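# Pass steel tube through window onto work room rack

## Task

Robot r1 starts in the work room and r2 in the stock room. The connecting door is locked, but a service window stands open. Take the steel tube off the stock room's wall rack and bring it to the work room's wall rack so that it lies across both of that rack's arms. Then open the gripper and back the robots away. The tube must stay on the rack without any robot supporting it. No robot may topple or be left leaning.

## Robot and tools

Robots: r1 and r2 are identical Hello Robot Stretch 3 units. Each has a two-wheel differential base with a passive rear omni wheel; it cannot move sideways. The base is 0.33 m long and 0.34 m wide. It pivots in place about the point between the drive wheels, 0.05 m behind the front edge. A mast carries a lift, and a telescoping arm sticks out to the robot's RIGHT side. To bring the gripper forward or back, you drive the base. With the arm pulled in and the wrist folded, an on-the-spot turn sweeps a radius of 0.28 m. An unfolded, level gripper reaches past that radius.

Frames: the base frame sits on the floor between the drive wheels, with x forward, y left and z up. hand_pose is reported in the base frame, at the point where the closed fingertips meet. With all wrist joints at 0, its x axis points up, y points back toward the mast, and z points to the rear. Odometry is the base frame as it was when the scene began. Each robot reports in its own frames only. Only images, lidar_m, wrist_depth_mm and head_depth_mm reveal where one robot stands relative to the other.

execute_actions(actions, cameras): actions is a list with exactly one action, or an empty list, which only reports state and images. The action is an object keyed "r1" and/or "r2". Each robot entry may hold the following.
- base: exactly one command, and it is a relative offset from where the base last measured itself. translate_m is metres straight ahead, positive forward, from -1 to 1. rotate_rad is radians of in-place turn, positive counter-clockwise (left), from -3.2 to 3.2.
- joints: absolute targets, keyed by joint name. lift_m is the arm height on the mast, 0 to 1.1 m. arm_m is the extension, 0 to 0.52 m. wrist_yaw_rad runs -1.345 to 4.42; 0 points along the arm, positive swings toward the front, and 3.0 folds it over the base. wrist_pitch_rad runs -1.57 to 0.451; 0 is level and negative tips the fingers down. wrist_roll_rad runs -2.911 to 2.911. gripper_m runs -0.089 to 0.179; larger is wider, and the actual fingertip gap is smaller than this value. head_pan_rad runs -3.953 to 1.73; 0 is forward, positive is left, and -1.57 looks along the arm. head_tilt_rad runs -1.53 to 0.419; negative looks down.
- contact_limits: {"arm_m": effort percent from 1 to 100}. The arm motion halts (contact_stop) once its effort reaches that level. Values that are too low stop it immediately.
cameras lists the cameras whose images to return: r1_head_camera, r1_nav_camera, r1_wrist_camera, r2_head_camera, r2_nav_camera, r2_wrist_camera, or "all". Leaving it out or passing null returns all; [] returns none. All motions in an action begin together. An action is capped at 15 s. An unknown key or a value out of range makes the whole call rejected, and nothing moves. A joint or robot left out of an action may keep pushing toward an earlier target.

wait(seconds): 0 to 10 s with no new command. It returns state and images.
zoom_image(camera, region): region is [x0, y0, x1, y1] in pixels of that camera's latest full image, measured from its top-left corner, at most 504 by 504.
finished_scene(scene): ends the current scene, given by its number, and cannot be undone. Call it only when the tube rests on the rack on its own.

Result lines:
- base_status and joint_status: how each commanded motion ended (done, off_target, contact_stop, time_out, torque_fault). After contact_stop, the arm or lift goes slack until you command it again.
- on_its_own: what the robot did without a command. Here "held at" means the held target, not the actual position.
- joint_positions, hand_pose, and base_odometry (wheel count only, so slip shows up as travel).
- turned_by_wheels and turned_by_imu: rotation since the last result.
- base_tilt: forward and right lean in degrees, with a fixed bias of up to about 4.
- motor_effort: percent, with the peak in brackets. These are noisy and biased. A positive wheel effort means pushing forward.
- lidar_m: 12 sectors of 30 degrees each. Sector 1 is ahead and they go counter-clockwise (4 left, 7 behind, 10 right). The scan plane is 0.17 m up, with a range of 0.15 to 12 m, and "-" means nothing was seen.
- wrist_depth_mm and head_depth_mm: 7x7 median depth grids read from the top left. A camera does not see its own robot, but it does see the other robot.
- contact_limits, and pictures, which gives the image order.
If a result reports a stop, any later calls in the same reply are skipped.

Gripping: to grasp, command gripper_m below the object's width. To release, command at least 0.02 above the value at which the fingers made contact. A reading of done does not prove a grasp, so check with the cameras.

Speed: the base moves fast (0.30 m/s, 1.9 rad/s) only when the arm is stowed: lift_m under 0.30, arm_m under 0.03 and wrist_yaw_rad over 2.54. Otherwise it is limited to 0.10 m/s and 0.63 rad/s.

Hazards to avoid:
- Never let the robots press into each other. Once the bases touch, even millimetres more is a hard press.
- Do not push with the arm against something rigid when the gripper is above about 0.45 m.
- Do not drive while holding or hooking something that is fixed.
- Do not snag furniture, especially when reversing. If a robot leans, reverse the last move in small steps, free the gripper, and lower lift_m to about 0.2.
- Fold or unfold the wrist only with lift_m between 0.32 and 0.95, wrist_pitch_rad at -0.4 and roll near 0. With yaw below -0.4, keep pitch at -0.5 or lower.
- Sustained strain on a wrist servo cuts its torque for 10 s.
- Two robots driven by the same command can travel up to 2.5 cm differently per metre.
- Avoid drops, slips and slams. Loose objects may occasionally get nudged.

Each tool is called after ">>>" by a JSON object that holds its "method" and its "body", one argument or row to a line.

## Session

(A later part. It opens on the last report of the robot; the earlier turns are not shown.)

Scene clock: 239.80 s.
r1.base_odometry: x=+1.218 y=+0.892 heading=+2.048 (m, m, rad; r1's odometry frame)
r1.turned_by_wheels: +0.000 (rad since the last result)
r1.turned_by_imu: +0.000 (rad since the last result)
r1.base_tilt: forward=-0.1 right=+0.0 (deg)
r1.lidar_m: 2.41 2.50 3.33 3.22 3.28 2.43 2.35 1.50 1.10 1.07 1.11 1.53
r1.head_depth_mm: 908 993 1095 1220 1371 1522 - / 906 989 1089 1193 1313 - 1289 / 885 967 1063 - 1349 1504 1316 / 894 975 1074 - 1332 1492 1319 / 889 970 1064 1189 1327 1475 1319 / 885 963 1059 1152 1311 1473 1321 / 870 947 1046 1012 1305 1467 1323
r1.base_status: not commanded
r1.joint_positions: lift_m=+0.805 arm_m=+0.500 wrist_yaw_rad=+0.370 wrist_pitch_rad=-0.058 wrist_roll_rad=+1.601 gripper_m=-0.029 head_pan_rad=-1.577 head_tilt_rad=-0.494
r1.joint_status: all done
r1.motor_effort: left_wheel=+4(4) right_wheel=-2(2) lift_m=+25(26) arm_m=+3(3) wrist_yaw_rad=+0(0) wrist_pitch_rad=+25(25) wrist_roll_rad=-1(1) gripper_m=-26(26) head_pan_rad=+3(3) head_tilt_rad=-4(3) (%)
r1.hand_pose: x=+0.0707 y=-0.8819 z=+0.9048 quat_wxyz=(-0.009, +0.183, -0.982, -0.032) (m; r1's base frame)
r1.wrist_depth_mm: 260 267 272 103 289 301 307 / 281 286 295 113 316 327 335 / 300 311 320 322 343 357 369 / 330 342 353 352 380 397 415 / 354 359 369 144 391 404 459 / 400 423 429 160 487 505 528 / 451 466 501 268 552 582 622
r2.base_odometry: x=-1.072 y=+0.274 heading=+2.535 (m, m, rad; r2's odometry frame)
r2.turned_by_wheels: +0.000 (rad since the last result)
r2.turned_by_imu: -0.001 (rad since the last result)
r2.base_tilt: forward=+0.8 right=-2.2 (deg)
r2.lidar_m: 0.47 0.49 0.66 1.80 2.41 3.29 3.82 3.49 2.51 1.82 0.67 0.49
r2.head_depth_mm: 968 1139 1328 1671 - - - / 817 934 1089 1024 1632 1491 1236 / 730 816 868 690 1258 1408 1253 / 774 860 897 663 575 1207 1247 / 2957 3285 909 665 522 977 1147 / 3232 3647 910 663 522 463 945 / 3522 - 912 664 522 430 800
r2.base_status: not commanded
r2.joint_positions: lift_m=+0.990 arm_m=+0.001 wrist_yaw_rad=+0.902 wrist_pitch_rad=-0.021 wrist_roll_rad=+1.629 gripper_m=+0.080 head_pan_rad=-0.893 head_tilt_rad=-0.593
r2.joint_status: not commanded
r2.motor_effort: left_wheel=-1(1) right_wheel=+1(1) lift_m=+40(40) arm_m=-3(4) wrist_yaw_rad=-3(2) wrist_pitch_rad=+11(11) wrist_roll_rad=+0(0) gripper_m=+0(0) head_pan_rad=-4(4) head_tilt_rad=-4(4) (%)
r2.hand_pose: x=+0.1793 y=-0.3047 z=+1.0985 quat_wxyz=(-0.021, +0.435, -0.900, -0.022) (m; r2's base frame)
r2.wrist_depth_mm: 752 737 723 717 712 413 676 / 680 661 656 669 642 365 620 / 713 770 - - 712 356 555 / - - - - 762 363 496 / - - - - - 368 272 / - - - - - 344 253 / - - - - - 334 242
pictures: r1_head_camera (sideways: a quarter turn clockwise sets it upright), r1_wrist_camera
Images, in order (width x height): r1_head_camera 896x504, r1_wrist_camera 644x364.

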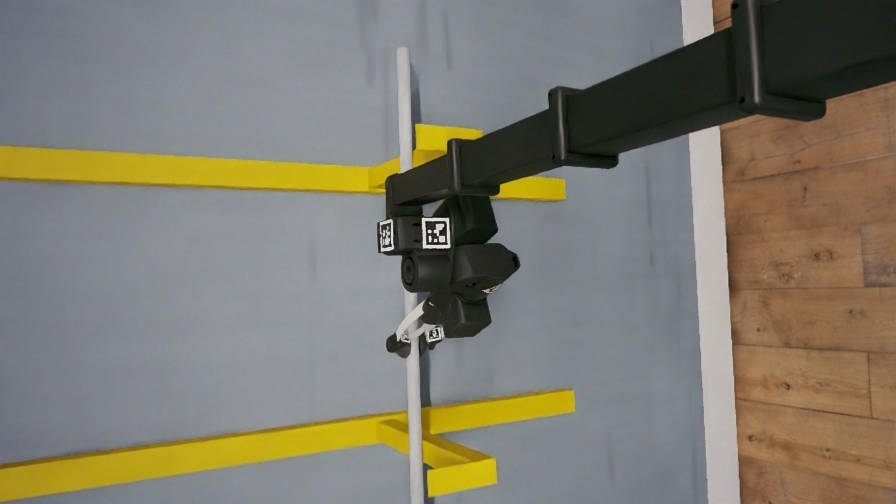

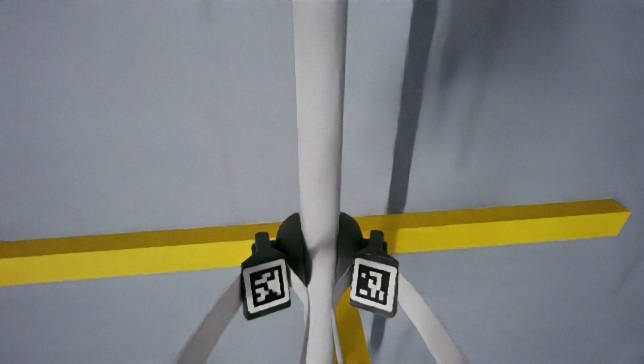

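Just starting to touch.

>>> {"method": "execute_actions", "body": {
  "actions": [
    {"r1":{"joints":{"lift_m":0.79}}}
  ],
  "cameras": []
}}

Scene clock: 241.80 s.
r1.base_odometry: x=+1.218 y=+0.892 heading=+2.048 (m, m, rad; r1's odometry frame)
r1.turned_by_wheels: +0.000 (rad since the last result)
r1.turned_by_imu: +0.000 (rad since the last result)
r1.base_tilt: forward=-0.1 right=+0.0 (deg)
r1.lidar_m: 2.40 2.51 3.34 3.23 3.29 2.43 2.35 1.50 1.10 1.07 1.11 1.53
r1.head_depth_mm: 910 994 1098 1212 1369 1509 - / 904 988 1091 1203 1320 - 1284 / 888 968 1063 1007 1343 1510 1320 / 896 976 1074 - 1333 1492 1320 / 889 970 1064 1187 1321 1479 1326 / 883 963 1052 1154 1314 1467 1327 / 869 943 1044 1112 1304 1465 1322
r1.base_status: not commanded
r1.joint_positions: lift_m=+0.790 arm_m=+0.500 wrist_yaw_rad=+0.370 wrist_pitch_rad=-0.027 wrist_roll_rad=+1.597 gripper_m=-0.029 head_pan_rad=-1.577 head_tilt_rad=-0.494
r1.joint_status: all done
r1.motor_effort: left_wheel=+3(4) right_wheel=-2(2) lift_m=+22(25) arm_m=+3(3) wrist_yaw_rad=+0(0) wrist_pitch_rad=+12(25) wrist_roll_rad=+1(1) gripper_m=-22(26) head_pan_rad=+3(3) head_tilt_rad=-3(3) (%)
r1.hand_pose: x=+0.0711 y=-0.8829 z=+0.8979 quat_wxyz=(-0.010, +0.184, -0.983, -0.016) (m; r1's base frame)
r1.wrist_depth_mm: 266 268 275 102 285 291 297 / 288 289 296 111 310 315 324 / 309 315 325 322 336 344 356 / 337 346 355 351 372 381 397 / 357 369 374 144 385 398 398 / 412 422 424 161 467 486 498 / 473 483 510 263 536 566 583
r2.base_odometry: x=-1.072 y=+0.274 heading=+2.535 (m, m, rad; r2's odometry frame)
r2.turned_by_wheels: +0.000 (rad since the last result)
r2.turned_by_imu: +0.000 (rad since the last result)
r2.base_tilt: forward=+1.0 right=-2.1 (deg)
r2.lidar_m: 0.47 0.49 0.66 1.80 2.41 3.27 3.84 3.49 2.51 1.82 0.67 0.49
r2.head_depth_mm: 971 1141 1321 1679 - - - / 819 935 1086 1023 1638 1492 1235 / 729 814 867 691 1259 1404 1257 / 774 857 897 663 574 1202 1247 / 2942 3301 910 665 522 978 1150 / 3179 3655 908 663 521 462 946 / 3552 3978 913 662 522 430 799
r2.base_status: not commanded
r2.joint_positions: lift_m=+0.990 arm_m=+0.001 wrist_yaw_rad=+0.902 wrist_pitch_rad=-0.021 wrist_roll_rad=+1.629 gripper_m=+0.080 head_pan_rad=-0.893 head_tilt_rad=-0.593
r2.joint_status: not commanded
r2.motor_effort: left_wheel=-1(1) right_wheel=+1(1) lift_m=+40(40) arm_m=-4(3) wrist_yaw_rad=-2(2) wrist_pitch_rad=+11(11) wrist_roll_rad=+0(1) gripper_m=+0(1) head_pan_rad=-4(4) head_tilt_rad=-4(4) (%)
r2.hand_pose: x=+0.1793 y=-0.3047 z=+1.0985 quat_wxyz=(-0.021, +0.435, -0.900, -0.022) (m; r2's base frame)
r2.wrist_depth_mm: 738 734 721 709 698 411 687 / 675 661 666 670 653 364 621 / 716 765 - - 725 360 554 / - - - - 780 362 491 / - - - - - 364 272 / - - - - - 346 253 / - - - - - 332 244
pictures: none
No camera images: the call's "cameras" was empty. Leave "cameras" out to get every camera's image.

>>> {"method": "execute_actions", "body": {
  "actions": [
    {"r1":{"joints":{"gripper_m":0.08}}}
  ],
  "cameras": ["r1_wrist_camera"]
}}

>>> {"method": "execute_actions", "body": {
  "actions": [
    {"r1":{"joints":{"arm_m":0.0}}}
  ],
  "cameras": ["r1_head_camera","r1_nav_camera"]
}}

Scene clock: 245.30 s.
r1.base_odometry: x=+1.218 y=+0.892 heading=+2.048 (m, m, rad; r1's odometry frame)
r1.turned_by_wheels: +0.000 (rad since the last result)
r1.turned_by_imu: +0.000 (rad since the last result)
r1.base_tilt: forward=+0.0 right=+0.0 (deg)
r1.lidar_m: 2.40 2.50 3.36 3.22 3.30 2.44 2.35 1.50 1.10 1.07 1.11 1.53
r1.head_depth_mm: 908 995 1095 1215 1367 1512 - / 906 991 1090 1202 1330 - 1284 / 885 970 1068 1008 1344 1507 1317 / 896 975 1069 - 1339 1496 1322 / 888 968 1065 1170 1326 1468 1324 / 884 962 1052 1155 1315 1472 1323 / 870 943 1048 1106 1302 1469 1321
r1.base_status: not commanded
r1.joint_positions: lift_m=+0.790 arm_m=+0.500 wrist_yaw_rad=+0.370 wrist_pitch_rad=-0.024 wrist_roll_rad=+1.597 gripper_m=+0.080 head_pan_rad=-1.577 head_tilt_rad=-0.494
r1.joint_status: all done
r1.motor_effort: left_wheel=+3(3) right_wheel=-2(2) lift_m=+22(22) arm_m=+3(3) wrist_yaw_rad=+0(0) wrist_pitch_rad=+11(12) wrist_roll_rad=+1(1) gripper_m=+1(100) head_pan_rad=+3(3) head_tilt_rad=-4(3) (%)
r1.hand_pose: x=+0.0711 y=-0.8830 z=+0.8985 quat_wxyz=(-0.010, +0.184, -0.983, -0.015) (m; r1's base frame)
r1.wrist_depth_mm: 264 269 272 104 287 290 299 / 286 291 295 295 310 316 324 / 309 316 326 321 337 349 356 / 336 348 356 354 371 385 392 / 358 372 375 367 391 398 397 / 421 424 453 324 474 477 496 / 474 493 511 264 549 566 580
r2.base_odometry: x=-1.072 y=+0.274 heading=+2.535 (m, m, rad; r2's odometry frame)
r2.turned_by_wheels: +0.000 (rad since the last result)
r2.turned_by_imu: -0.001 (rad since the last result)
r2.base_tilt: forward=+0.9 right=-2.1 (deg)
r2.lidar_m: 0.47 0.49 0.67 1.80 2.41 3.28 3.83 3.48 2.51 1.82 0.67 0.49
r2.head_depth_mm: 966 1142 1322 1668 - - - / 815 938 1088 1021 1639 1488 1242 / 730 813 869 692 1263 1412 1246 / 774 856 895 664 575 1208 1245 / 2941 3285 908 663 521 978 1144 / 3173 3635 911 663 522 463 946 / 3547 3981 912 663 522 429 799
r2.base_status: not commanded
r2.joint_positions: lift_m=+0.990 arm_m=+0.001 wrist_yaw_rad=+0.902 wrist_pitch_rad=-0.021 wrist_roll_rad=+1.629 gripper_m=+0.080 head_pan_rad=-0.893 head_tilt_rad=-0.593
r2.joint_status: not commanded
r2.motor_effort: left_wheel=-1(1) right_wheel=+1(1) lift_m=+40(40) arm_m=-3(4) wrist_yaw_rad=-2(2) wrist_pitch_rad=+11(11) wrist_roll_rad=+0(0) gripper_m=+1(0) head_pan_rad=-3(4) head_tilt_rad=-4(4) (%)
r2.hand_pose: x=+0.1793 y=-0.3047 z=+1.0985 quat_wxyz=(-0.021, +0.435, -0.900, -0.022) (m; r2's base frame)
r2.wrist_depth_mm: 745 730 724 713 704 415 691 / 674 660 664 667 645 366 610 / 710 776 - - 728 362 556 / - - - - 765 363 497 / - - - - - 369 272 / - - - - - 342 253 / - - - - - 334 242
pictures: r1_wrist_camera
Images, in order (width x height): r1_wrist_camera 644x364.

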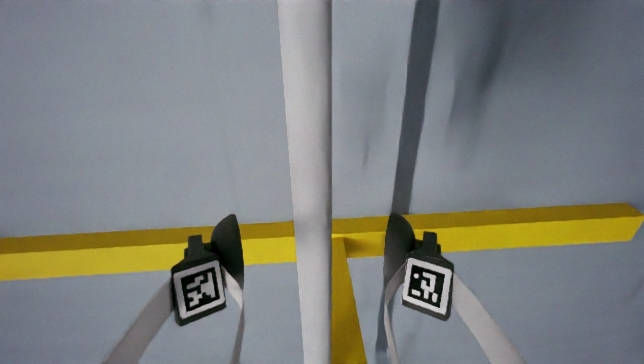

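Scene clock: 250.17 s.
r1.base_odometry: x=+1.218 y=+0.892 heading=+2.048 (m, m, rad; r1's odometry frame)
r1.turned_by_wheels: +0.000 (rad since the last result)
r1.turned_by_imu: +0.001 (rad since the last result)
r1.base_tilt: forward=+0.0 right=+0.0 (deg)
r1.lidar_m: 2.40 2.50 3.35 3.23 3.27 2.43 2.35 1.50 1.11 1.07 1.11 1.53
r1.head_depth_mm: 912 995 1095 1217 1378 1507 1313 / 905 990 1087 1203 1364 1505 1322 / 887 973 1066 1165 1347 1508 1385 / 895 978 1071 1186 1338 1494 1342 / 890 967 1064 1180 1323 1474 1357 / 883 967 1055 1154 1316 1491 1320 / 871 946 1048 1115 1300 1471 1314
r1.base_status: not commanded
r1.joint_positions: lift_m=+0.790 arm_m=+0.000 wrist_yaw_rad=+0.370 wrist_pitch_rad=-0.024 wrist_roll_rad=+1.597 gripper_m=+0.080 head_pan_rad=-1.577 head_tilt_rad=-0.494
r1.joint_status: all done
r1.motor_effort: left_wheel=+3(3) right_wheel=-2(2) lift_m=+22(22) arm_m=-4(4) wrist_yaw_rad=+0(1) wrist_pitch_rad=+11(11) wrist_roll_rad=+1(1) gripper_m=+0(1) head_pan_rad=+3(3) head_tilt_rad=-4(3) (%)
r1.hand_pose: x=+0.0711 y=-0.3835 z=+0.8985 quat_wxyz=(-0.010, +0.184, -0.983, -0.015) (m; r1's base frame)
r1.wrist_depth_mm: 667 684 716 727 719 767 768 / 740 747 777 788 819 817 814 / 806 830 842 840 876 921 882 / 890 881 905 953 983 - 948 / 984 - - - - - 944 / - - - - - - - / - - - - - - -
r2.base_odometry: x=-1.072 y=+0.274 heading=+2.535 (m, m, rad; r2's odometry frame)
r2.turned_by_wheels: +0.000 (rad since the last result)
r2.turned_by_imu: -0.001 (rad since the last result)
r2.base_tilt: forward=+0.9 right=-2.1 (deg)
r2.lidar_m: 0.47 0.49 0.66 1.79 2.41 3.28 3.83 3.47 2.51 1.82 0.68 0.49
r2.head_depth_mm: 970 1148 1324 1676 - - - / 816 938 1090 1030 1630 1495 1235 / 728 818 868 689 1264 1409 1251 / 770 857 895 662 575 1201 1247 / 2929 3295 907 664 521 980 1146 / 3184 3626 911 662 522 462 941 / 3521 - 911 663 522 430 801
r2.base_status: not commanded
r2.joint_positions: lift_m=+0.990 arm_m=+0.001 wrist_yaw_rad=+0.902 wrist_pitch_rad=-0.021 wrist_roll_rad=+1.629 gripper_m=+0.080 head_pan_rad=-0.893 head_tilt_rad=-0.593
r2.joint_status: not commanded
r2.motor_effort: left_wheel=-1(1) right_wheel=+1(1) lift_m=+40(40) arm_m=-3(4) wrist_yaw_rad=-2(2) wrist_pitch_rad=+11(11) wrist_roll_rad=+1(0) gripper_m=+0(0) head_pan_rad=-5(4) head_tilt_rad=-4(4) (%)
r2.hand_pose: x=+0.1793 y=-0.3047 z=+1.0985 quat_wxyz=(-0.021, +0.435, -0.900, -0.022) (m; r2's base frame)
r2.wrist_depth_mm: 727 734 717 711 702 413 688 / 682 658 652 660 653 366 615 / 716 781 - - 725 363 557 / - - - - 772 365 498 / - - - - - 364 273 / - - - - - 346 254 / - - - - - 335 241
pictures: r1_head_camera (sideways: a quarter turn clockwise sets it upright), r1_nav_camera (sideways: a quarter turn counterclockwise sets it upright)
Images, in order (width x height): r1_head_camera 896x504, r1_nav_camera 672x504.

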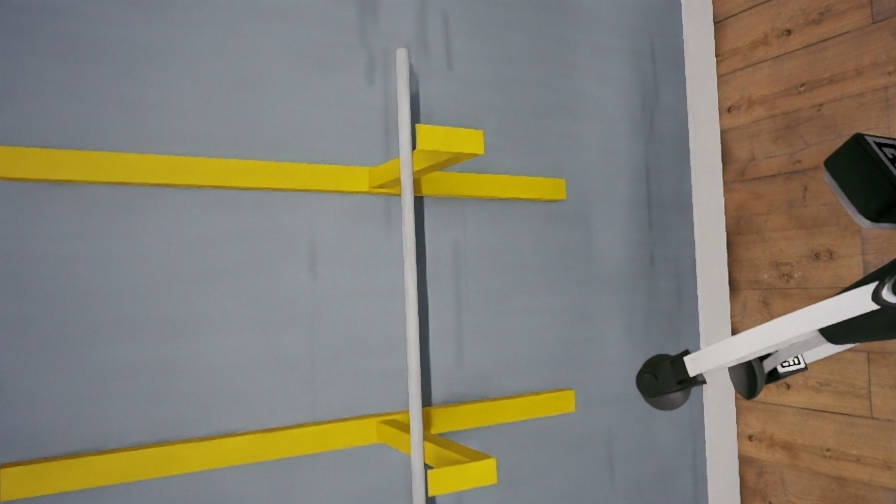

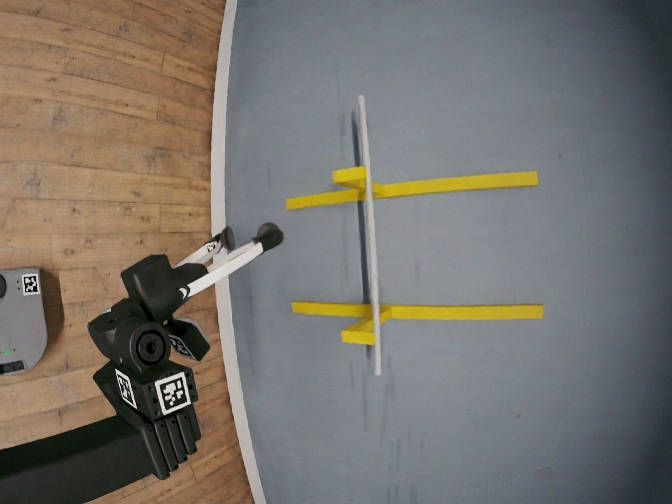

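>>> {"method": "finished_scene", "body": {
  "scene": 2
}}

The scene is finished: the task was done.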